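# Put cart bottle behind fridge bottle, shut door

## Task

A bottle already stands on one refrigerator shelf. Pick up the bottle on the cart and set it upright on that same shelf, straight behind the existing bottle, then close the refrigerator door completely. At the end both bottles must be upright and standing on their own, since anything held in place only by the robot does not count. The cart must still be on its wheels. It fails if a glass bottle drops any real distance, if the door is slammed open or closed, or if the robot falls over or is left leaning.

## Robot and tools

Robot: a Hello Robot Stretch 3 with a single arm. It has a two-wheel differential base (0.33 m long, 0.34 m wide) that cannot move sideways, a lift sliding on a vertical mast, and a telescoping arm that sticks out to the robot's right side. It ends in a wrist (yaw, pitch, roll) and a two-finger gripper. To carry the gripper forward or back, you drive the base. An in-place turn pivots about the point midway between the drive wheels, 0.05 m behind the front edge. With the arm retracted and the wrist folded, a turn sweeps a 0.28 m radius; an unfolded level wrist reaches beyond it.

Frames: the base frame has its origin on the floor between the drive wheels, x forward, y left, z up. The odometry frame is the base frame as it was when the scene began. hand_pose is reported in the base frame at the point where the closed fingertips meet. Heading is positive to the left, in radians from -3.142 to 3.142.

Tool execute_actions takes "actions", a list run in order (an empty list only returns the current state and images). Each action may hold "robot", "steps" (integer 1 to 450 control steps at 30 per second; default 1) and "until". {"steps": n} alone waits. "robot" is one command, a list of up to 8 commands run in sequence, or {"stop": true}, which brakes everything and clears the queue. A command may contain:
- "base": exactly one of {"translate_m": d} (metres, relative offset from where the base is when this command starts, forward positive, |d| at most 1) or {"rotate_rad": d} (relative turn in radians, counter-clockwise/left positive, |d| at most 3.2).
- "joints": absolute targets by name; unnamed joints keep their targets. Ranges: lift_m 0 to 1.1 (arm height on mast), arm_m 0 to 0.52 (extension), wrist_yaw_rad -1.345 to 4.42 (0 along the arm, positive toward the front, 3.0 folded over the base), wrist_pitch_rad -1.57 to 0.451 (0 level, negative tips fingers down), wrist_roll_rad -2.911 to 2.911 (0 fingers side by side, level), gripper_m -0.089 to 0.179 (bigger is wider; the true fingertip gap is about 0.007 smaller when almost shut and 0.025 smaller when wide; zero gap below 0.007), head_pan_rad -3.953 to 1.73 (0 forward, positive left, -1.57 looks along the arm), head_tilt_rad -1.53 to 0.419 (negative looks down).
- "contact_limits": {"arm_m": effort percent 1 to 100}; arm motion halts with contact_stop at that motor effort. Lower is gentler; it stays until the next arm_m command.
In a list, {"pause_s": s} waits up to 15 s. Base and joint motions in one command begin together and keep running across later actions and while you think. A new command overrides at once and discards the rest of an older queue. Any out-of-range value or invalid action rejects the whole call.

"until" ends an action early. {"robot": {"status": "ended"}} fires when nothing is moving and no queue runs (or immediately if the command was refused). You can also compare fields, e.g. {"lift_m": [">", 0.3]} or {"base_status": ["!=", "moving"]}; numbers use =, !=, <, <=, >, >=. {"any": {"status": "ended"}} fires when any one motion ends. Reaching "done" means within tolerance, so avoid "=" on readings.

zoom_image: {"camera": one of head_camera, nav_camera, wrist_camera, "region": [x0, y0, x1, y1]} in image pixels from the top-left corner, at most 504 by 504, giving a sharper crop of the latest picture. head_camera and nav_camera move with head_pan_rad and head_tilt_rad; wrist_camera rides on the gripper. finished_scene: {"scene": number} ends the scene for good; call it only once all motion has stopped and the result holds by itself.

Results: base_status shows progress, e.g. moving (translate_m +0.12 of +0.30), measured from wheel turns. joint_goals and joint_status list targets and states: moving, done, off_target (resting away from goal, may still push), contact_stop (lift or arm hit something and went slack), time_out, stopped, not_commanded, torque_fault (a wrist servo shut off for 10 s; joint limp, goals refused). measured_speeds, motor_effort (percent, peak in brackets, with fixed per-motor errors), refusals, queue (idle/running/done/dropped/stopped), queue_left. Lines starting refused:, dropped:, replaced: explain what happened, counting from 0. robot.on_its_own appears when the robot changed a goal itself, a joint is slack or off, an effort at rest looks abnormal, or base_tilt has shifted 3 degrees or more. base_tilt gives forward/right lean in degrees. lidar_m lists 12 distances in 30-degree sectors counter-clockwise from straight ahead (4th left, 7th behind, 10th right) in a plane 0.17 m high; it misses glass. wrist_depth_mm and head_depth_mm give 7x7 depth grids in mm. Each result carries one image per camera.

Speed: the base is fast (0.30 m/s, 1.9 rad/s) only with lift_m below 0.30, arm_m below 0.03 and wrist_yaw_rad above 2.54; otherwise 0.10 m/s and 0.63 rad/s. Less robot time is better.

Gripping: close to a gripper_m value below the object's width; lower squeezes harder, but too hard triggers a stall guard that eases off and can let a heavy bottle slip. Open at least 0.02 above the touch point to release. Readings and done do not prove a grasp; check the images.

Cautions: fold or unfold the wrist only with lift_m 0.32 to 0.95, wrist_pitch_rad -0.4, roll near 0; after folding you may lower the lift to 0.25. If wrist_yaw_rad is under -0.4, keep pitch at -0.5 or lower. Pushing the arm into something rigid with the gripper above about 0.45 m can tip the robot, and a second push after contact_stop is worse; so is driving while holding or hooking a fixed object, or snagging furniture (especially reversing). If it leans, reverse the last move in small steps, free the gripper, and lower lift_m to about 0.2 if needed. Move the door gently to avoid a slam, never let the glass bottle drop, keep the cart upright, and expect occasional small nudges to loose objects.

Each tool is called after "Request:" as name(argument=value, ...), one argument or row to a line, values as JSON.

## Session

Request:
execute_actions(
  actions=[],
)

Scene clock: 0.00 s.
robot.base_odometry: x=+0.000 y=+0.000 heading=+0.000 (m, m, rad; robot's odometry frame)
robot.turned_by_wheels: +0.000 (rad since the last result)
robot.turned_by_imu: +0.000 (rad since the last result)
robot.base_tilt: forward=+0.3 right=+0.0 (deg)
robot.lidar_m: 1.85 1.19 1.63 1.55 1.48 1.48 1.77 0.90 1.07 1.33 1.72 2.26
robot.head_depth_mm: 2108 2478 2466 2465 2503 2489 2258 / 2098 2537 2569 2604 2595 2607 2259 / 2107 2300 2321 2337 2350 2361 2240 / 2002 2092 2099 2109 2135 2141 2103 / 1891 1927 1928 1943 1947 1955 1981 / 1763 1770 1779 1790 1800 1810 1828 / 1634 1646 1657 1665 1675 1675 1694
robot.base_status: not_commanded
robot.joint_positions: lift_m=+0.414 arm_m=-0.003 wrist_yaw_rad=+3.121 wrist_pitch_rad=-0.476 wrist_roll_rad=-0.005 gripper_m=+0.037 head_pan_rad=-0.009 head_tilt_rad=+0.002
robot.joint_goals: lift_m=+0.414 arm_m=-0.003 wrist_yaw_rad=+3.121 wrist_pitch_rad=-0.476 wrist_roll_rad=-0.005 gripper_m=+0.037 head_pan_rad=-0.009 head_tilt_rad=+0.002
robot.joint_status: lift_m=not_commanded arm_m=not_commanded wrist_yaw_rad=not_commanded wrist_pitch_rad=not_commanded wrist_roll_rad=not_commanded gripper_m=not_commanded head_pan_rad=not_commanded head_tilt_rad=not_commanded
robot.measured_speeds: translate_m=+0.000 rotate_rad=+0.000 lift_m=+0.000 arm_m=+0.000 wrist_yaw_rad=+0.000 wrist_pitch_rad=+0.000 wrist_roll_rad=+0.000 head_pan_rad=+0.000 head_tilt_rad=+0.000
robot: refusals=0 queue=idle queue_left=0
robot.motor_effort: left_wheel=+1 right_wheel=-1 lift_m=+43 arm_m=+1 wrist_yaw_rad=+0 wrist_pitch_rad=+4 wrist_roll_rad=+0 gripper_m=+0 head_pan_rad=+0 head_tilt_rad=+3 (%)
robot.hand_pose: x=-0.0168 y=+0.0746 z=+0.4140 quat_wxyz=(+0.174, +0.687, +0.160, +0.688) (m; robot's base frame)
robot.wrist_depth_mm: - - - - - - - / - - - - - - - / - - - - - - - / 855 880 885 949 - - - / 698 724 725 765 794 829 856 / 594 613 626 655 683 679 704 / 517 542 - 551 - 590 599
pictures: head_camera (sideways: a quarter turn clockwise sets it upright), nav_camera (sideways: a quarter turn counterclockwise sets it upright), wrist_camera
camera_calibration (this result's frames):
head_camera: T_world_to_cam=[[-0.0167101, -0.015275, -0.999744, 1.32272], [-0.0282761, 0.999491, -0.0147985, 0.0247669], [0.99946, 0.0280215, -0.0171335, -0.0273807], [0, 0, 0, 1]] pos_world=[0.0501689, -0.00378251, 1.32228]
nav_camera: T_world_to_cam=[[0.0707477, 0.0358887, 0.996848, -1.26225], [-0.0540962, -0.997744, 0.0397603, 0.00308485], [0.996026, -0.0567387, -0.0686466, 0.044712], [0, 0, 0, 1]] pos_world=[0.0449335, 0.0509152, 1.26121]
wrist_camera: T_world_to_cam=[[0.985617, 0.144826, 0.0870847, -0.018776], [0.153907, -0.556445, -0.816505, 0.424689], [-0.0697937, 0.818165, -0.570732, 0.339513], [0, 0, 0, 1]] pos_world=[-0.0231607, -0.0387419, 0.542167]
Images, in order (width x height): head_camera 896x504, nav_camera 672x504, wrist_camera 644x364.

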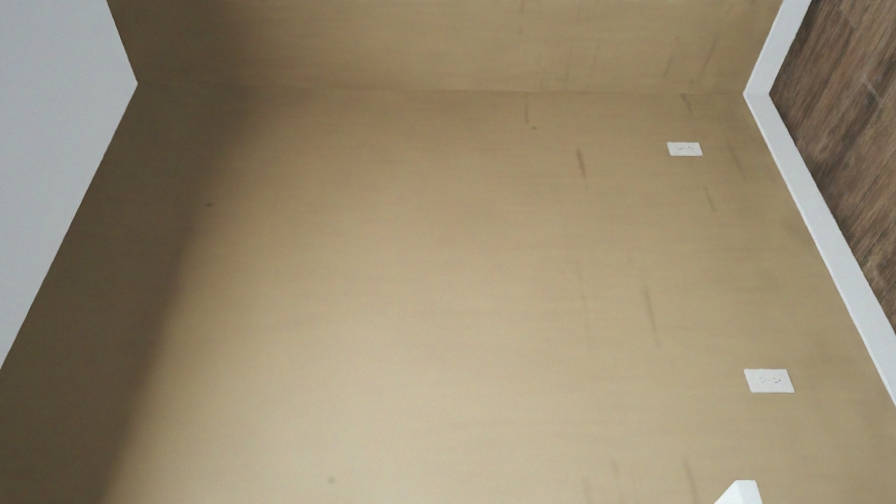

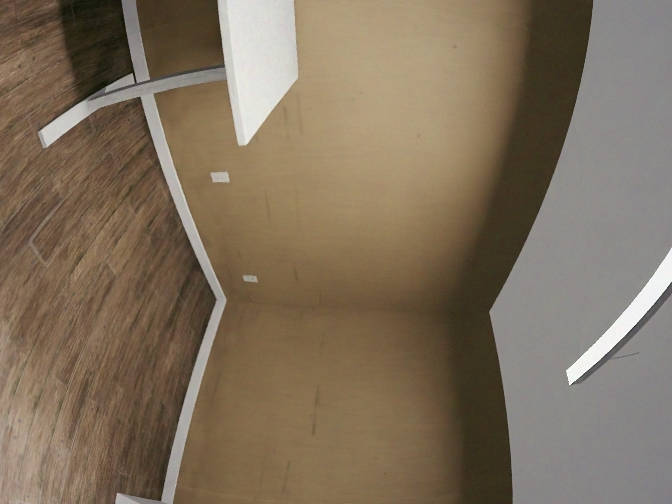

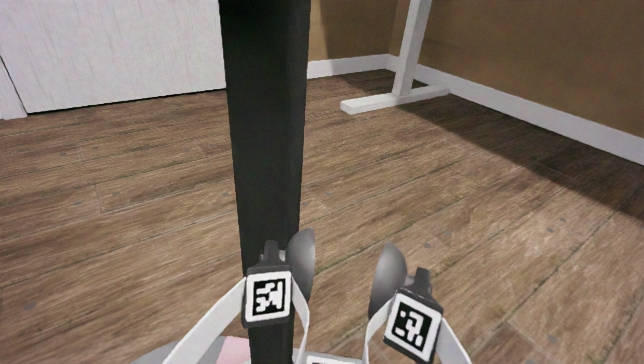

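Request:
execute_actions(
  actions=[
    {"robot":{"joints":{"head_pan_rad":-1.25,"head_tilt_rad":-0.4}},"steps":100,"until":{"robot":{"status":"ended"}}},
  ],
)

Request:
execute_actions(
  actions=[
    {"robot":{"joints":{"head_pan_rad":-2.45,"head_tilt_rad":-0.6}},"steps":100,"until":{"robot":{"status":"ended"}}},
  ],
)

Scene clock: 11.87 s.
robot.base_odometry: x=+0.000 y=+0.000 heading=+0.000 (m, m, rad; robot's odometry frame)
robot.turned_by_wheels: +0.000 (rad since the last result)
robot.turned_by_imu: +0.001 (rad since the last result)
robot.base_tilt: forward=+0.2 right=+0.0 (deg)
robot.lidar_m: 1.85 1.18 1.63 1.54 1.48 1.48 1.77 0.90 1.07 1.33 1.72 2.26
robot.head_depth_mm: 1126 1188 1282 1402 2054 1725 1409 / 1302 1361 1439 1511 1600 1641 1407 / 1542 1638 1734 1839 1976 1720 1414 / 1795 1916 1999 2160 2133 1732 1412 / 1901 2027 2155 2275 2061 1730 1415 / 1818 1921 1711 1874 2008 1727 1413 / 1635 1957 2121 2283 2240 1726 1411
robot.base_status: not_commanded
robot.joint_positions: lift_m=+0.414 arm_m=-0.003 wrist_yaw_rad=+3.121 wrist_pitch_rad=-0.476 wrist_roll_rad=-0.005 gripper_m=+0.037 head_pan_rad=-1.243 head_tilt_rad=-0.395
robot.joint_goals: lift_m=+0.414 arm_m=-0.003 wrist_yaw_rad=+3.121 wrist_pitch_rad=-0.476 wrist_roll_rad=-0.005 gripper_m=+0.037 head_pan_rad=-1.250 head_tilt_rad=-0.400
robot.joint_status: lift_m=not_commanded arm_m=not_commanded wrist_yaw_rad=not_commanded wrist_pitch_rad=not_commanded wrist_roll_rad=not_commanded gripper_m=not_commanded head_pan_rad=done head_tilt_rad=done
robot.measured_speeds: translate_m=+0.000 rotate_rad=+0.000 lift_m=+0.000 arm_m=+0.000 wrist_yaw_rad=+0.000 wrist_pitch_rad=+0.000 wrist_roll_rad=+0.000 head_pan_rad=+0.000 head_tilt_rad=+0.000
robot: refusals=0 queue=done queue_left=0
robot.motor_effort: left_wheel=+1(1) right_wheel=+0(1) lift_m=+43(42) arm_m=+0(0) wrist_yaw_rad=+0(0) wrist_pitch_rad=+4(4) wrist_roll_rad=+0(0) gripper_m=+0(0) head_pan_rad=-6(58) head_tilt_rad=-3(38) (%)
robot.hand_pose: x=-0.0168 y=+0.0746 z=+0.4140 quat_wxyz=(+0.174, +0.687, +0.160, +0.688) (m; robot's base frame)
robot.wrist_depth_mm: - - - - - - - / - - - - - - - / - - - - - - - / 837 861 902 929 - - - / 694 718 740 783 795 826 852 / 598 605 620 653 692 678 703 / 520 528 - 564 - 583 593
pictures: head_camera (sideways: a quarter turn clockwise sets it upright), nav_camera (sideways: a quarter turn counterclockwise sets it upright), wrist_camera
camera_calibration (this result's frames):
head_camera: T_world_to_cam=[[-0.144027, 0.375319, -0.915637, 1.2135], [0.93296, 0.359979, 0.000803379, -0.00141226], [0.329912, -0.854137, -0.402004, 0.477653], [0, 0, 0, 1]] pos_world=[0.0185104, -0.0469587, 1.30314]
nav_camera: T_world_to_cam=[[0.179647, -0.414474, 0.892154, -1.12612], [-0.953389, -0.296862, 0.0540621, -0.0100244], [0.242439, -0.860282, -0.448485, 0.543681], [0, 0, 0, 1]] pos_world=[0.0609362, -0.00200223, 1.24904]
wrist_camera: T_world_to_cam=[[0.985617, 0.144826, 0.0870846, -0.018776], [0.153907, -0.556446, -0.816505, 0.424689], [-0.0697937, 0.818165, -0.570732, 0.339513], [0, 0, 0, 1]] pos_world=[-0.0231607, -0.0387419, 0.542167]
Images, in order (width x height): head_camera 896x504, nav_camera 672x504, wrist_camera 644x364.

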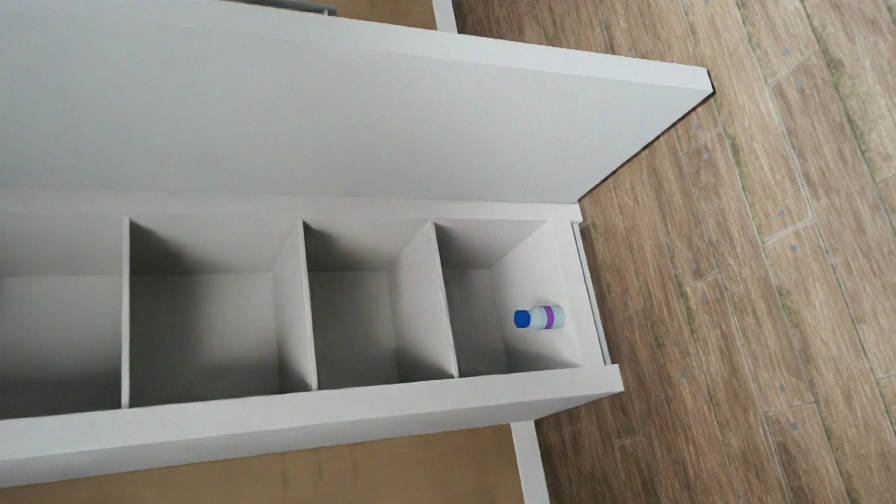

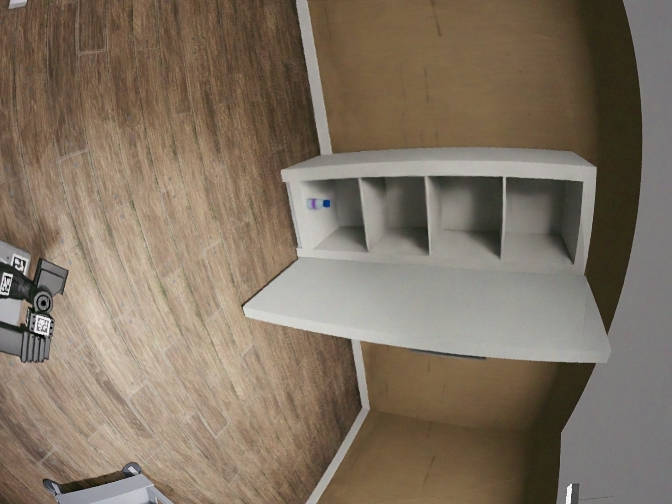

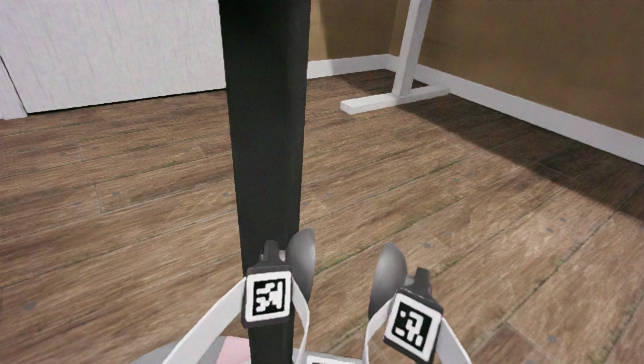

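Scene clock: 13.03 s.
robot.base_odometry: x=+0.000 y=+0.000 heading=+0.000 (m, m, rad; robot's odometry frame)
robot.turned_by_wheels: +0.000 (rad since the last result)
robot.turned_by_imu: +0.000 (rad since the last result)
robot.base_tilt: forward=+0.1 right=-0.1 (deg)
robot.lidar_m: 1.85 1.18 1.63 1.54 1.48 1.48 1.77 0.90 1.07 1.33 1.71 2.26
robot.head_depth_mm: 2724 2873 1132 1294 1415 1417 1241 / 2711 1519 1135 1396 1457 1383 1247 / 2735 2892 1205 1396 1506 1447 1240 / 2738 2978 1186 1347 1556 1452 1244 / 2720 2991 2978 2199 1750 1454 1245 / 2690 2965 2975 2215 1755 1457 1250 / 2697 2959 2980 2217 1763 1459 1251
robot.base_status: not_commanded
robot.joint_positions: lift_m=+0.414 arm_m=-0.003 wrist_yaw_rad=+3.121 wrist_pitch_rad=-0.476 wrist_roll_rad=-0.005 gripper_m=+0.037 head_pan_rad=-2.443 head_tilt_rad=-0.592
robot.joint_goals: lift_m=+0.414 arm_m=-0.003 wrist_yaw_rad=+3.121 wrist_pitch_rad=-0.476 wrist_roll_rad=-0.005 gripper_m=+0.037 head_pan_rad=-2.450 head_tilt_rad=-0.600
robot.joint_status: lift_m=not_commanded arm_m=not_commanded wrist_yaw_rad=not_commanded wrist_pitch_rad=not_commanded wrist_roll_rad=not_commanded gripper_m=not_commanded head_pan_rad=done head_tilt_rad=done
robot.measured_speeds: translate_m=+0.000 rotate_rad=+0.000 lift_m=+0.000 arm_m=+0.000 wrist_yaw_rad=+0.000 wrist_pitch_rad=+0.000 wrist_roll_rad=+0.000 head_pan_rad=+0.000 head_tilt_rad=+0.000
robot: refusals=0 queue=done queue_left=0
robot.motor_effort: left_wheel=+0(1) right_wheel=-1(1) lift_m=+42(42) arm_m=-1(0) wrist_yaw_rad=+0(0) wrist_pitch_rad=+4(4) wrist_roll_rad=+0(0) gripper_m=+0(0) head_pan_rad=-5(58) head_tilt_rad=-5(29) (%)
robot.hand_pose: x=-0.0168 y=+0.0746 z=+0.4140 quat_wxyz=(+0.174, +0.687, +0.160, +0.688) (m; robot's base frame)
robot.wrist_depth_mm: - - - - - - - / - - - - - - - / - - - - - - - / 837 886 908 916 - - - / 703 720 742 789 799 821 848 / 594 611 631 646 684 677 699 / 526 535 - 561 - 584 595
pictures: head_camera (sideways: a quarter turn clockwise sets it upright), nav_camera (sideways: a quarter turn counterclockwise sets it upright), wrist_camera
camera_calibration (this result's frames):
head_camera: T_world_to_cam=[[0.429259, 0.380853, -0.818955, 1.08391], [0.672862, -0.739717, 0.00868041, -0.0100795], [-0.602489, -0.55477, -0.573792, 0.706863], [0, 0, 0, 1]] pos_world=[-0.0326175, -0.0281185, 1.29335]
nav_camera: T_world_to_cam=[[-0.448593, -0.424667, 0.786398, -0.984385], [-0.630672, 0.773868, 0.05814, -0.0172874], [-0.633259, -0.469878, -0.614977, 0.765641], [0, 0, 0, 1]] pos_world=[0.0323581, -0.0448994, 1.24598]
wrist_camera: T_world_to_cam=[[0.985617, 0.144826, 0.0870848, -0.0187761], [0.153907, -0.556446, -0.816505, 0.424689], [-0.0697934, 0.818165, -0.570732, 0.339513], [0, 0, 0, 1]] pos_world=[-0.0231607, -0.0387419, 0.542167]
Images, in order (width x height): head_camera 896x504, nav_camera 672x504, wrist_camera 644x364.

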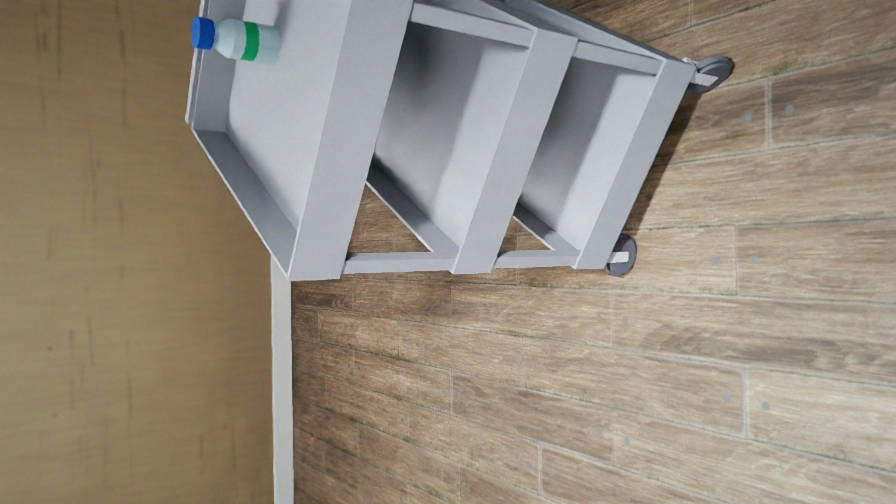

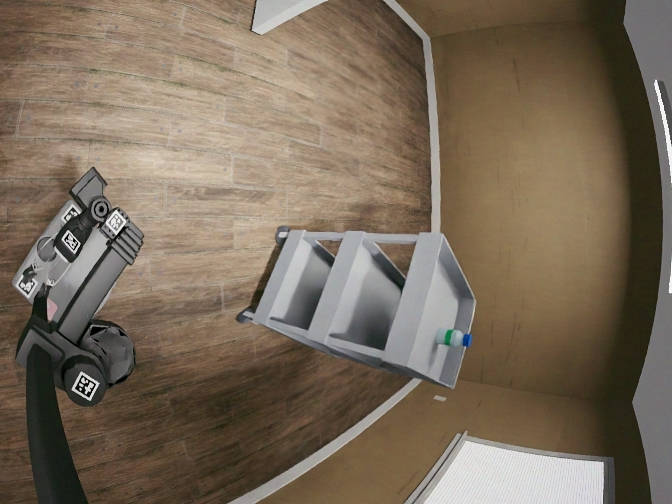

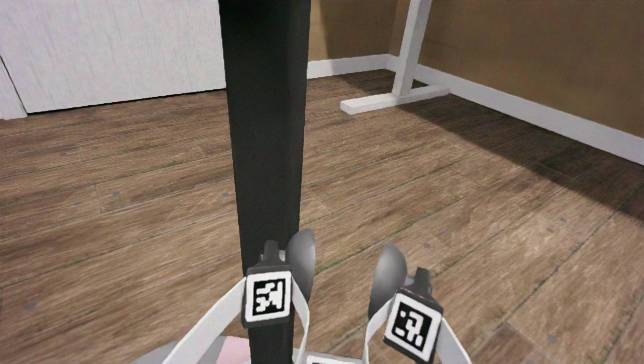

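Request:
execute_actions(
  actions=[
    {"robot":{"base":{"translate_m":-0.655},"joints":{"lift_m":0.905,"wrist_pitch_rad":-0.37,"wrist_yaw_rad":0.05,"gripper_m":0.13,"head_pan_rad":-1.57,"head_tilt_rad":-0.6}},"steps":400,"until":{"robot":{"status":"ended"}}},
    {"robot":{"base":{"rotate_rad":-0.75},"joints":{"arm_m":0.22,"wrist_pitch_rad":-0.35}},"steps":300,"until":{"robot":{"status":"ended"}}},
  ],
)

Scene clock: 143.40 s.
robot.base_odometry: x=-0.655 y=+0.000 heading=-0.750 (m, m, rad; robot's odometry frame)
robot.turned_by_wheels: -0.750 (rad since the last result)
robot.turned_by_imu: -0.762 (rad since the last result)
robot.base_tilt: forward=+0.2 right=+0.1 (deg)
robot.lidar_m: 1.77 2.81 1.77 1.75 1.38 1.04 1.04 1.11 0.78 0.37 0.39 1.53
robot.head_depth_mm: 2240 2442 2678 - 1674 1446 1239 / 2252 2506 2696 - 1077 1286 1237 / 2261 2516 1048 - 1018 949 1152 / 2283 2546 1098 820 657 902 839 / 2325 2583 1080 851 677 561 728 / 2348 2593 2751 854 677 882 1015 / 2373 2617 2828 853 677 946 1176
robot.base_status: done (rotate_rad -0.7499 of -0.7500)
robot.joint_positions: lift_m=+0.905 arm_m=+0.220 wrist_yaw_rad=+0.051 wrist_pitch_rad=-0.371 wrist_roll_rad=-0.005 gripper_m=+0.130 head_pan_rad=-1.577 head_tilt_rad=-0.593
robot.joint_goals: lift_m=+0.905 arm_m=+0.220 wrist_yaw_rad=+0.050 wrist_pitch_rad=-0.350 wrist_roll_rad=-0.005 gripper_m=+0.130 head_pan_rad=-1.570 head_tilt_rad=-0.600
robot.joint_status: lift_m=done arm_m=done wrist_yaw_rad=done wrist_pitch_rad=done wrist_roll_rad=not_commanded gripper_m=done head_pan_rad=done head_tilt_rad=done
robot.measured_speeds: translate_m=+0.000 rotate_rad=+0.000 lift_m=+0.000 arm_m=+0.000 wrist_yaw_rad=+0.000 wrist_pitch_rad=+0.000 wrist_roll_rad=+0.000 head_pan_rad=+0.000 head_tilt_rad=+0.000
robot: refusals=0 queue=done queue_left=0
robot.motor_effort: left_wheel=+2(7) right_wheel=-3(6) lift_m=+49(52) arm_m=+3(3) wrist_yaw_rad=+0(9) wrist_pitch_rad=+7(8) wrist_roll_rad=+0(0) gripper_m=+0(98) head_pan_rad=+5(57) head_tilt_rad=-5(4) (%)
robot.hand_pose: x=-0.0099 y=-0.5944 z=+0.9282 quat_wxyz=(+0.700, +0.148, -0.689, -0.113) (m; robot's base frame)
robot.wrist_depth_mm: - - - - - - - / - - - - - - - / - - 566 629 - - - / 387 440 491 365 508 463 - / 358 373 397 374 418 423 - / 296 314 317 326 339 374 - / 262 257 271 277 286 - -
pictures: head_camera (sideways: a quarter turn clockwise sets it upright), nav_camera (sideways: a quarter turn counterclockwise sets it upright), wrist_camera
camera_calibration (this result's frames):
head_camera: T_world_to_cam=[[-0.0119061, 0.574089, -0.818706, 1.08627], [0.999413, 0.0331304, 0.00869744, -0.0120936], [0.0321172, -0.818122, -0.574146, 0.703454], [0, 0, 0, 1]] pos_world=[0.00242687, -0.0477059, 1.29333]
nav_camera: T_world_to_cam=[[0.0327478, -0.617192, 0.786131, -0.986972], [-0.998085, 0.0211048, 0.0581465, -0.0150546], [-0.0524787, -0.78653, -0.615319, 0.762542], [0, 0, 0, 1]] pos_world=[0.0573125, -0.0090718, 1.24597]
wrist_camera: T_world_to_cam=[[-0.973343, -0.204476, 0.10389, -0.216066], [-0.188578, 0.455667, -0.869946, 1.11898], [0.130544, -0.866347, -0.48208, 0.0992096], [0, 0, 0, 1]] pos_world=[-0.0122418, -0.468114, 1.04373]
Images, in order (width x height): head_camera 896x504, nav_camera 672x504, wrist_camera 644x364.

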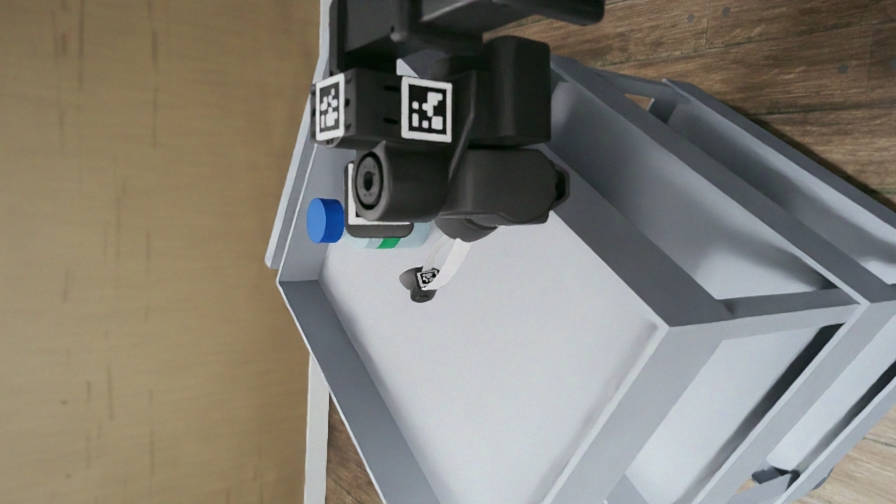

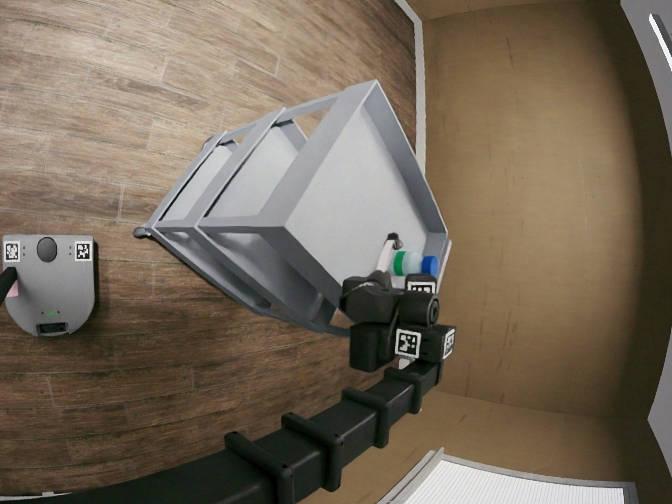

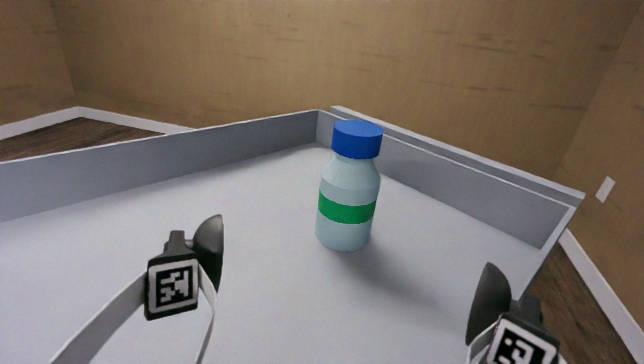

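Request:
execute_actions(
  actions=[],
)

Scene clock: 185.77 s.
robot.base_odometry: x=-0.655 y=+0.000 heading=-0.750 (m, m, rad; robot's odometry frame)
robot.turned_by_wheels: +0.000 (rad since the last result)
robot.turned_by_imu: +0.001 (rad since the last result)
robot.base_tilt: forward=+0.1 right=+0.0 (deg)
robot.lidar_m: 1.77 2.79 1.77 1.76 1.37 1.04 1.04 1.11 0.78 0.37 0.39 1.53
robot.head_depth_mm: 2221 2471 2647 - 1665 1452 1242 / 2252 2483 2668 - 1073 1281 1243 / 2272 2528 1047 - 1018 946 1149 / 2300 2557 1101 821 656 900 840 / 2334 2581 1085 852 676 561 728 / 2336 2583 2751 852 677 885 1014 / 2376 2626 2847 856 679 950 1178
robot.base_status: done (rotate_rad -0.7499 of -0.7500)
robot.joint_positions: lift_m=+0.905 arm_m=+0.220 wrist_yaw_rad=+0.051 wrist_pitch_rad=-0.371 wrist_roll_rad=-0.005 gripper_m=+0.130 head_pan_rad=-1.577 head_tilt_rad=-0.593
robot.joint_goals: lift_m=+0.905 arm_m=+0.220 wrist_yaw_rad=+0.050 wrist_pitch_rad=-0.350 wrist_roll_rad=-0.005 gripper_m=+0.130 head_pan_rad=-1.570 head_tilt_rad=-0.600
robot.joint_status: lift_m=done arm_m=done wrist_yaw_rad=done wrist_pitch_rad=done wrist_roll_rad=not_commanded gripper_m=done head_pan_rad=done head_tilt_rad=done
robot.measured_speeds: translate_m=+0.000 rotate_rad=+0.000 lift_m=+0.000 arm_m=+0.000 wrist_yaw_rad=+0.000 wrist_pitch_rad=+0.000 wrist_roll_rad=+0.000 head_pan_rad=+0.000 head_tilt_rad=+0.000
robot: refusals=0 queue=done queue_left=0
robot.motor_effort: left_wheel=+3(2) right_wheel=-2(3) lift_m=+49(49) arm_m=+3(3) wrist_yaw_rad=+0(1) wrist_pitch_rad=+6(6) wrist_roll_rad=+0(0) gripper_m=+0(0) head_pan_rad=+5(4) head_tilt_rad=-4(4) (%)
robot.hand_pose: x=-0.0099 y=-0.5944 z=+0.9282 quat_wxyz=(+0.700, +0.148, -0.689, -0.113) (m; robot's base frame)
robot.wrist_depth_mm: - - - - - - - / - - - - - - - / - - 569 629 - - - / 385 442 501 370 505 457 - / 359 374 394 378 428 423 - / 298 315 316 328 338 378 - / 259 259 271 277 286 - -
pictures: head_camera (sideways: a quarter turn clockwise sets it upright), nav_camera (sideways: a quarter turn counterclockwise sets it upright), wrist_camera
camera_calibration (this result's frames):
head_camera: T_world_to_cam=[[-0.0119062, 0.574089, -0.818706, 1.08627], [0.999413, 0.0331305, 0.00869743, -0.0120936], [0.0321173, -0.818122, -0.574146, 0.703454], [0, 0, 0, 1]] pos_world=[0.00242687, -0.0477059, 1.29333]
nav_camera: T_world_to_cam=[[0.0327479, -0.617192, 0.786131, -0.986973], [-0.998085, 0.0211047, 0.0581465, -0.0150546], [-0.0524786, -0.78653, -0.615319, 0.762542], [0, 0, 0, 1]] pos_world=[0.0573125, -0.0090718, 1.24597]
wrist_camera: T_world_to_cam=[[-0.973343, -0.204476, 0.103889, -0.216066], [-0.188578, 0.455667, -0.869946, 1.11898], [0.130544, -0.866347, -0.48208, 0.0992098], [0, 0, 0, 1]] pos_world=[-0.0122418, -0.468114, 1.04373]
Images, in order (width x height): head_camera 896x504, nav_camera 672x504, wrist_camera 644x364.

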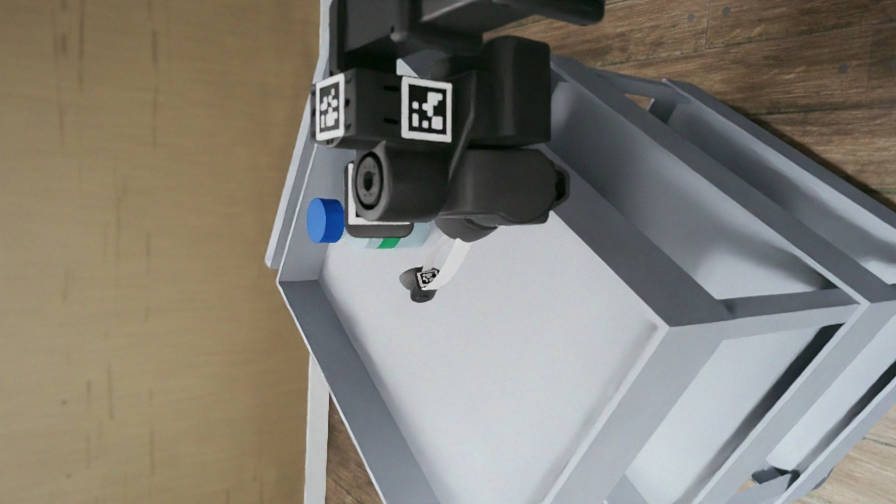

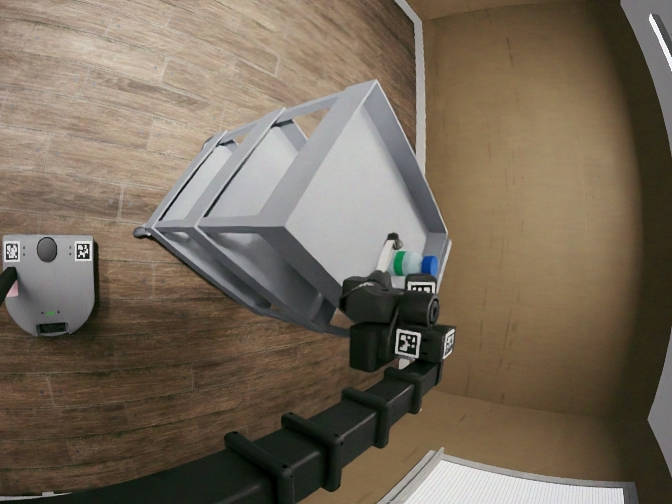

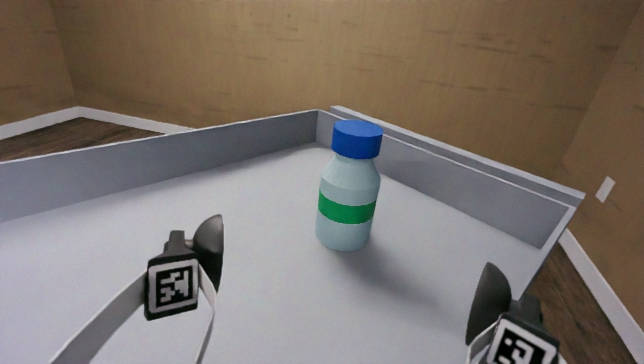

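Request:
execute_actions(
  actions=[
    {"robot": {"joints": {"lift_m": 0.889, "arm_m": 0.38}}, "steps": 200, "until": {"robot": {"status": "ended"}}},
  ],
)

Scene clock: 194.80 s.
robot.base_odometry: x=-0.655 y=+0.000 heading=-0.750 (m, m, rad; robot's odometry frame)
robot.turned_by_wheels: +0.000 (rad since the last result)
robot.turned_by_imu: +0.001 (rad since the last result)
robot.base_tilt: forward=+0.3 right=+0.0 (deg)
robot.lidar_m: 1.76 2.80 1.77 1.75 1.37 1.04 1.03 1.11 0.78 0.37 0.39 1.53
robot.head_depth_mm: 2249 2446 2647 - 1644 1451 1243 / 2249 2473 - 805 1108 1287 1240 / 2274 2515 - 817 717 944 1155 / 2311 2538 1114 848 656 902 842 / 2320 2562 1082 850 676 560 729 / 2346 2587 2789 854 678 883 1013 / 2370 2630 2836 854 679 951 1173
robot.base_status: done (rotate_rad -0.7499 of -0.7500)
robot.joint_positions: lift_m=+0.889 arm_m=+0.380 wrist_yaw_rad=+0.051 wrist_pitch_rad=-0.371 wrist_roll_rad=-0.005 gripper_m=+0.130 head_pan_rad=-1.577 head_tilt_rad=-0.593
robot.joint_goals: lift_m=+0.889 arm_m=+0.380 wrist_yaw_rad=+0.050 wrist_pitch_rad=-0.350 wrist_roll_rad=-0.005 gripper_m=+0.130 head_pan_rad=-1.570 head_tilt_rad=-0.600
robot.joint_status: lift_m=done arm_m=done wrist_yaw_rad=done wrist_pitch_rad=done wrist_roll_rad=not_commanded gripper_m=done head_pan_rad=done head_tilt_rad=done
robot.measured_speeds: translate_m=+0.000 rotate_rad=+0.000 lift_m=+0.000 arm_m=+0.000 wrist_yaw_rad=+0.000 wrist_pitch_rad=+0.000 wrist_roll_rad=+0.000 head_pan_rad=+0.000 head_tilt_rad=+0.000
robot: refusals=0 queue=done queue_left=0
robot.motor_effort: left_wheel=+2(2) right_wheel=-3(2) lift_m=+35(48) arm_m=+3(5) wrist_yaw_rad=+0(1) wrist_pitch_rad=+6(6) wrist_roll_rad=+0(0) gripper_m=+0(0) head_pan_rad=+4(4) head_tilt_rad=-4(5) (%)
robot.hand_pose: x=-0.0099 y=-0.7544 z=+0.9127 quat_wxyz=(+0.700, +0.148, -0.689, -0.113) (m; robot's base frame)
robot.wrist_depth_mm: - - - - - - - / - - - - - - - / - - - 505 - - - / 325 369 438 204 396 - - / 316 349 369 197 373 332 316 / 281 292 295 201 316 318 278 / 245 242 254 221 269 - 275
pictures: head_camera (sideways: a quarter turn clockwise sets it upright), nav_camera (sideways: a quarter turn counterclockwise sets it upright), wrist_camera
camera_calibration (this result's frames):
head_camera: T_world_to_cam=[[-0.0119061, 0.574091, -0.818705, 1.08627], [0.999413, 0.0331304, 0.00869754, -0.0120937], [0.0321172, -0.818121, -0.574149, 0.703457], [0, 0, 0, 1]] pos_world=[0.00242687, -0.0477058, 1.29333]
nav_camera: T_world_to_cam=[[0.0327478, -0.617194, 0.786129, -0.98697], [-0.998085, 0.0211046, 0.0581466, -0.0150547], [-0.0524787, -0.786528, -0.615321, 0.762544], [0, 0, 0, 1]] pos_world=[0.0573125, -0.00907165, 1.24597]
wrist_camera: T_world_to_cam=[[-0.973344, -0.204459, 0.103916, -0.247183], [-0.188571, 0.455519, -0.870025, 1.17835], [0.130548, -0.866429, -0.481932, -0.0471002], [0, 0, 0, 1]] pos_world=[-0.0122418, -0.628111, 1.02819]
Images, in order (width x height): head_camera 896x504, nav_camera 672x504, wrist_camera 644x364.

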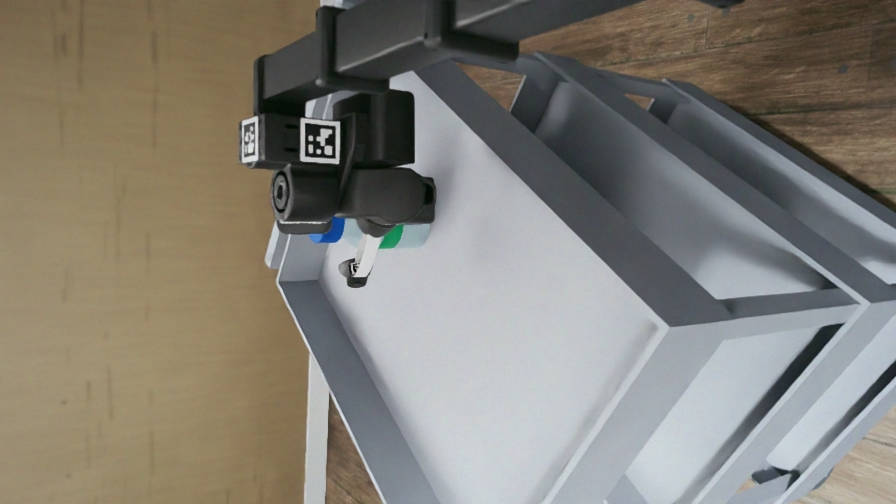

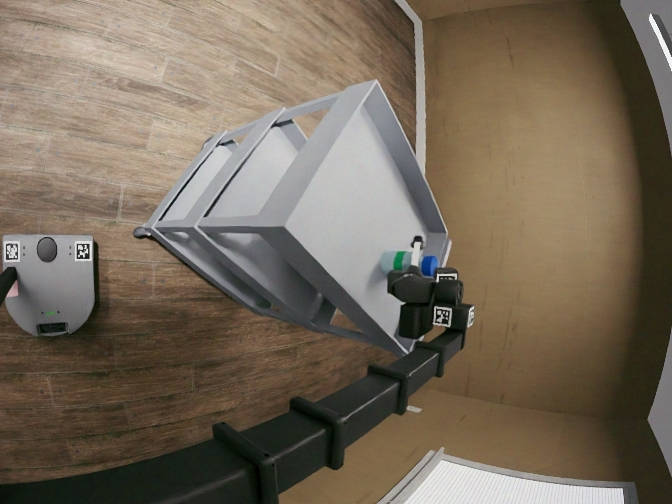

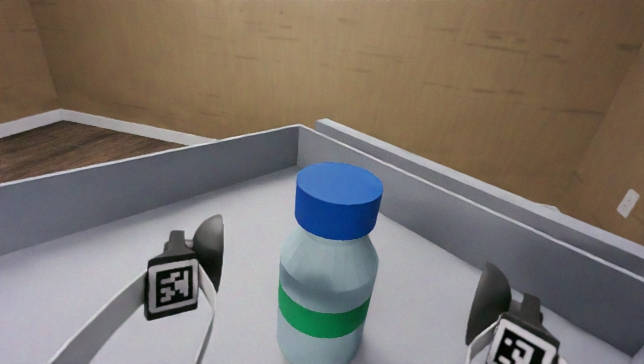

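Request:
execute_actions(
  actions=[
    {"robot": {"base": {"translate_m": 0.011}, "joints": {"lift_m": 0.890, "arm_m": 0.433}}, "steps": 200, "until": {"robot": {"status": "ended"}}},
  ],
)

Scene clock: 211.47 s.
robot.base_odometry: x=-0.647 y=-0.008 heading=-0.750 (m, m, rad; robot's odometry frame)
robot.turned_by_wheels: +0.000 (rad since the last result)
robot.turned_by_imu: +0.001 (rad since the last result)
robot.base_tilt: forward=+0.1 right=-0.1 (deg)
robot.lidar_m: 1.77 2.81 1.77 1.76 1.39 1.05 1.05 1.12 0.75 0.36 0.40 1.53
robot.head_depth_mm: 2267 2458 2650 - 1600 1451 1241 / 2259 2481 - 845 1110 1279 1239 / 2288 2506 - 846 690 945 1146 / 2295 2552 1109 849 676 880 816 / 2323 2578 1068 851 676 564 753 / 2360 2587 2761 854 677 884 1036 / 2364 2624 2849 856 698 949 1179
robot.base_status: done (translate_m +0.0110 of +0.0110)
robot.joint_positions: lift_m=+0.890 arm_m=+0.433 wrist_yaw_rad=+0.051 wrist_pitch_rad=-0.371 wrist_roll_rad=-0.005 gripper_m=+0.130 head_pan_rad=-1.577 head_tilt_rad=-0.593
robot.joint_goals: lift_m=+0.890 arm_m=+0.433 wrist_yaw_rad=+0.050 wrist_pitch_rad=-0.350 wrist_roll_rad=-0.005 gripper_m=+0.130 head_pan_rad=-1.570 head_tilt_rad=-0.600
robot.joint_status: lift_m=done arm_m=done wrist_yaw_rad=done wrist_pitch_rad=done wrist_roll_rad=not_commanded gripper_m=done head_pan_rad=done head_tilt_rad=done
robot.measured_speeds: translate_m=+0.000 rotate_rad=+0.000 lift_m=+0.000 arm_m=+0.000 wrist_yaw_rad=+0.000 wrist_pitch_rad=+0.000 wrist_roll_rad=+0.000 head_pan_rad=+0.000 head_tilt_rad=+0.000
robot: refusals=0 queue=done queue_left=0
robot.motor_effort: left_wheel=+2(5) right_wheel=-2(5) lift_m=+49(50) arm_m=+3(2) wrist_yaw_rad=-1(1) wrist_pitch_rad=+6(6) wrist_roll_rad=+0(1) gripper_m=+0(0) head_pan_rad=+4(5) head_tilt_rad=-4(5) (%)
robot.hand_pose: x=-0.0099 y=-0.8074 z=+0.9132 quat_wxyz=(+0.700, +0.148, -0.689, -0.113) (m; robot's base frame)
robot.wrist_depth_mm: - - - - - - - / - - - - - - - / - - - - - - - / - 347 407 437 384 - - / 295 330 374 153 331 311 - / 282 296 299 136 310 288 262 / 245 241 254 151 261 - 254
pictures: head_camera (sideways: a quarter turn clockwise sets it upright), nav_camera (sideways: a quarter turn counterclockwise sets it upright), wrist_camera
camera_calibration (this result's frames):
head_camera: T_world_to_cam=[[-0.0119062, 0.574091, -0.818705, 1.08627], [0.999413, 0.0331305, 0.00869754, -0.0120937], [0.0321173, -0.818121, -0.574149, 0.703457], [0, 0, 0, 1]] pos_world=[0.00242687, -0.0477058, 1.29333]
nav_camera: T_world_to_cam=[[0.0327479, -0.617194, 0.786129, -0.98697], [-0.998085, 0.0211045, 0.0581466, -0.0150547], [-0.0524786, -0.786528, -0.615321, 0.762544], [0, 0, 0, 1]] pos_world=[0.0573125, -0.00907165, 1.24597]
wrist_camera: T_world_to_cam=[[-0.973344, -0.204457, 0.103918, -0.25808], [-0.18857, 0.455507, -0.870032, 1.20299], [0.130549, -0.866436, -0.481919, -0.0927708], [0, 0, 0, 1]] pos_world=[-0.0122418, -0.681115, 1.02875]
Images, in order (width x height): head_camera 896x504, nav_camera 672x504, wrist_camera 644x364.

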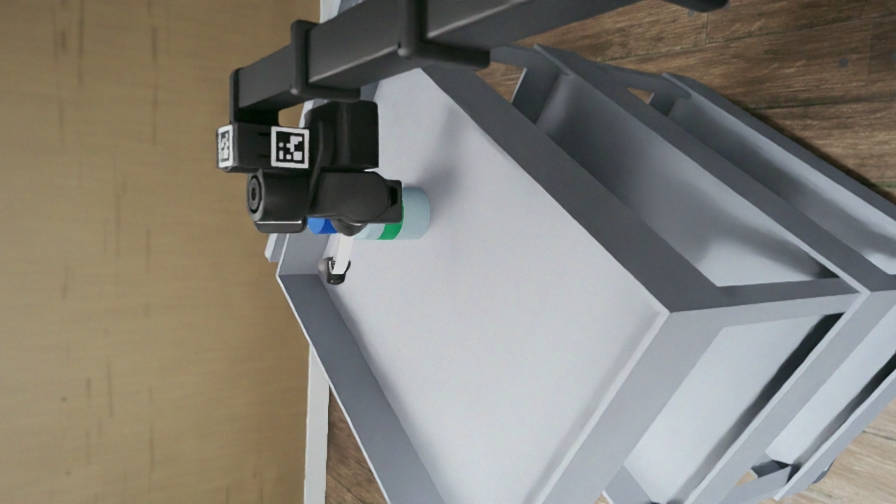

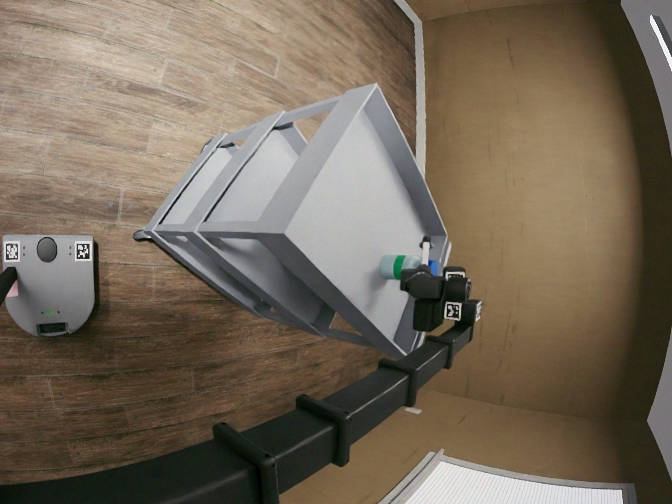

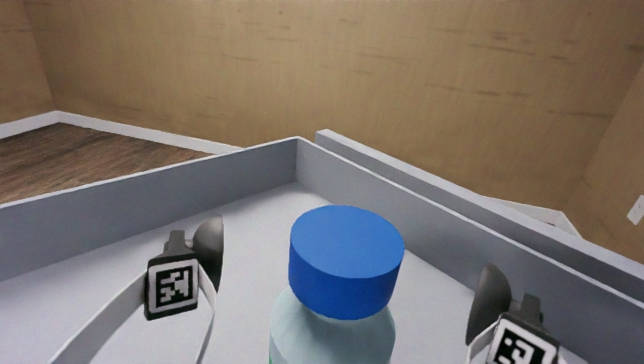

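Request:
execute_actions(
  actions=[
    {"robot": [{"joints": {"lift_m": 0.893}}, {"joints": {"gripper_m": 0.0}}, {"joints": {"lift_m": 0.92}}], "steps": 250, "until": {"robot": {"status": "ended"}}},
  ],
)

Scene clock: 225.53 s.
robot.base_odometry: x=-0.647 y=-0.008 heading=-0.750 (m, m, rad; robot's odometry frame)
robot.turned_by_wheels: +0.000 (rad since the last result)
robot.turned_by_imu: +0.002 (rad since the last result)
robot.base_tilt: forward=+0.1 right=-0.1 (deg)
robot.lidar_m: 1.77 2.81 1.76 1.75 1.39 1.05 1.05 1.12 0.76 0.36 0.40 1.52
robot.head_depth_mm: 2246 2450 - 987 1643 1445 1243 / 2264 2422 991 845 1104 1280 1242 / 2268 2430 - 847 690 946 1143 / 2300 2537 1091 850 675 881 819 / 2316 2576 1069 850 676 563 754 / 2353 2577 2765 854 677 881 1039 / 2373 2640 2862 853 698 952 1175
robot.base_status: done (translate_m +0.0110 of +0.0110)
robot.joint_positions: lift_m=+0.920 arm_m=+0.433 wrist_yaw_rad=+0.051 wrist_pitch_rad=-0.403 wrist_roll_rad=-0.005 gripper_m=+0.001 head_pan_rad=-1.577 head_tilt_rad=-0.593
robot.joint_goals: lift_m=+0.920 arm_m=+0.433 wrist_yaw_rad=+0.050 wrist_pitch_rad=-0.350 wrist_roll_rad=-0.005 gripper_m=+0.000 head_pan_rad=-1.570 head_tilt_rad=-0.600
robot.joint_status: lift_m=done arm_m=done wrist_yaw_rad=done wrist_pitch_rad=done wrist_roll_rad=not_commanded gripper_m=done head_pan_rad=done head_tilt_rad=done
robot.measured_speeds: translate_m=+0.000 rotate_rad=+0.000 lift_m=+0.000 arm_m=+0.000 wrist_yaw_rad=+0.000 wrist_pitch_rad=+0.000 wrist_roll_rad=+0.000 head_pan_rad=+0.000 head_tilt_rad=+0.000
robot: refusals=0 queue=done queue_left=0
robot.motor_effort: left_wheel=+3(3) right_wheel=-3(4) lift_m=+53(57) arm_m=+3(3) wrist_yaw_rad=-1(1) wrist_pitch_rad=+16(17) wrist_roll_rad=+1(0) gripper_m=-20(100) head_pan_rad=+5(5) head_tilt_rad=-5(5) (%)
robot.hand_pose: x=-0.0100 y=-0.8037 z=+0.9358 quat_wxyz=(+0.698, +0.160, -0.687, -0.124) (m; robot's base frame)
robot.wrist_depth_mm: - - - - - - - / - - - - - - - / - - - - - - - / - - 416 447 417 - - / 304 345 389 155 339 336 - / 297 311 329 134 138 304 285 / 260 268 270 149 164 297 261
pictures: head_camera (sideways: a quarter turn clockwise sets it upright), nav_camera (sideways: a quarter turn counterclockwise sets it upright), wrist_camera
camera_calibration (this result's frames):
head_camera: T_world_to_cam=[[-0.0119063, 0.574091, -0.818705, 1.08627], [0.999413, 0.0331307, 0.00869754, -0.0120937], [0.0321175, -0.818121, -0.574149, 0.703457], [0, 0, 0, 1]] pos_world=[0.00242689, -0.0477058, 1.29333]
nav_camera: T_world_to_cam=[[0.032748, -0.617194, 0.786129, -0.98697], [-0.998085, 0.0211043, 0.0581466, -0.0150547], [-0.0524784, -0.786528, -0.615321, 0.762544], [0, 0, 0, 1]] pos_world=[0.0573125, -0.00907164, 1.24597]
wrist_camera: T_world_to_cam=[[-0.973092, -0.208107, 0.0989114, -0.257996], [-0.190167, 0.482953, -0.854747, 1.22864], [0.13011, -0.850557, -0.509533, -0.0400185], [0, 0, 0, 1]] pos_world=[-0.0122002, -0.681105, 1.0553]
Images, in order (width x height): head_camera 896x504, nav_camera 672x504, wrist_camera 644x364.

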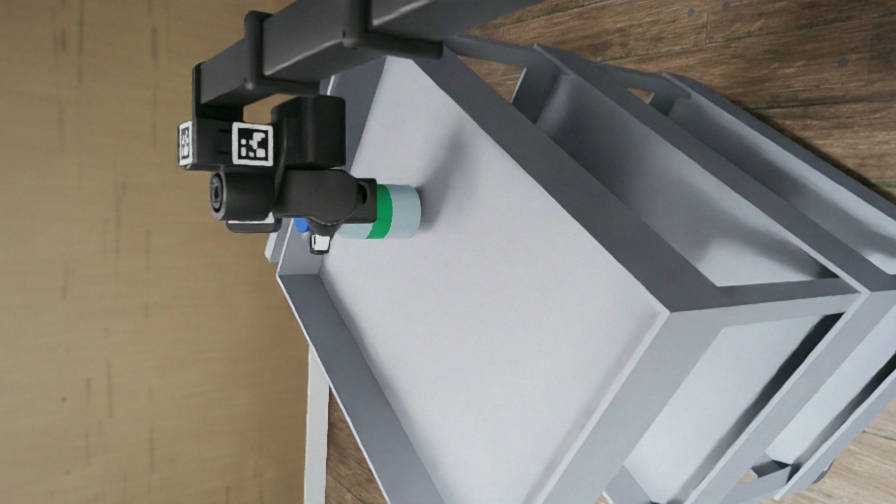

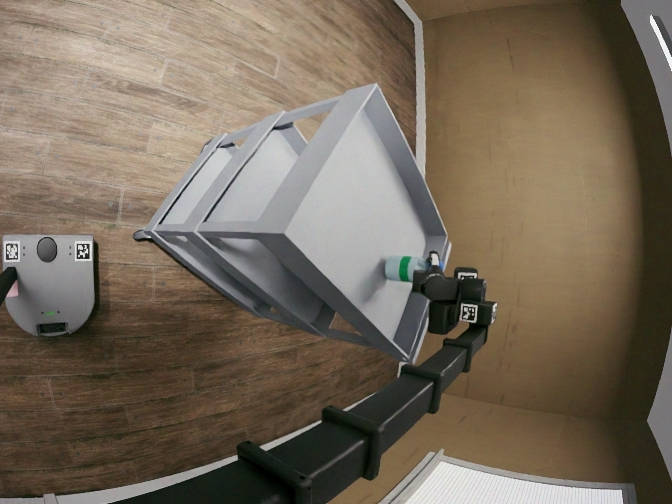

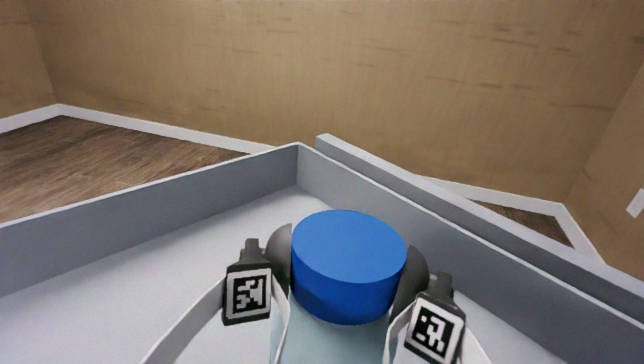

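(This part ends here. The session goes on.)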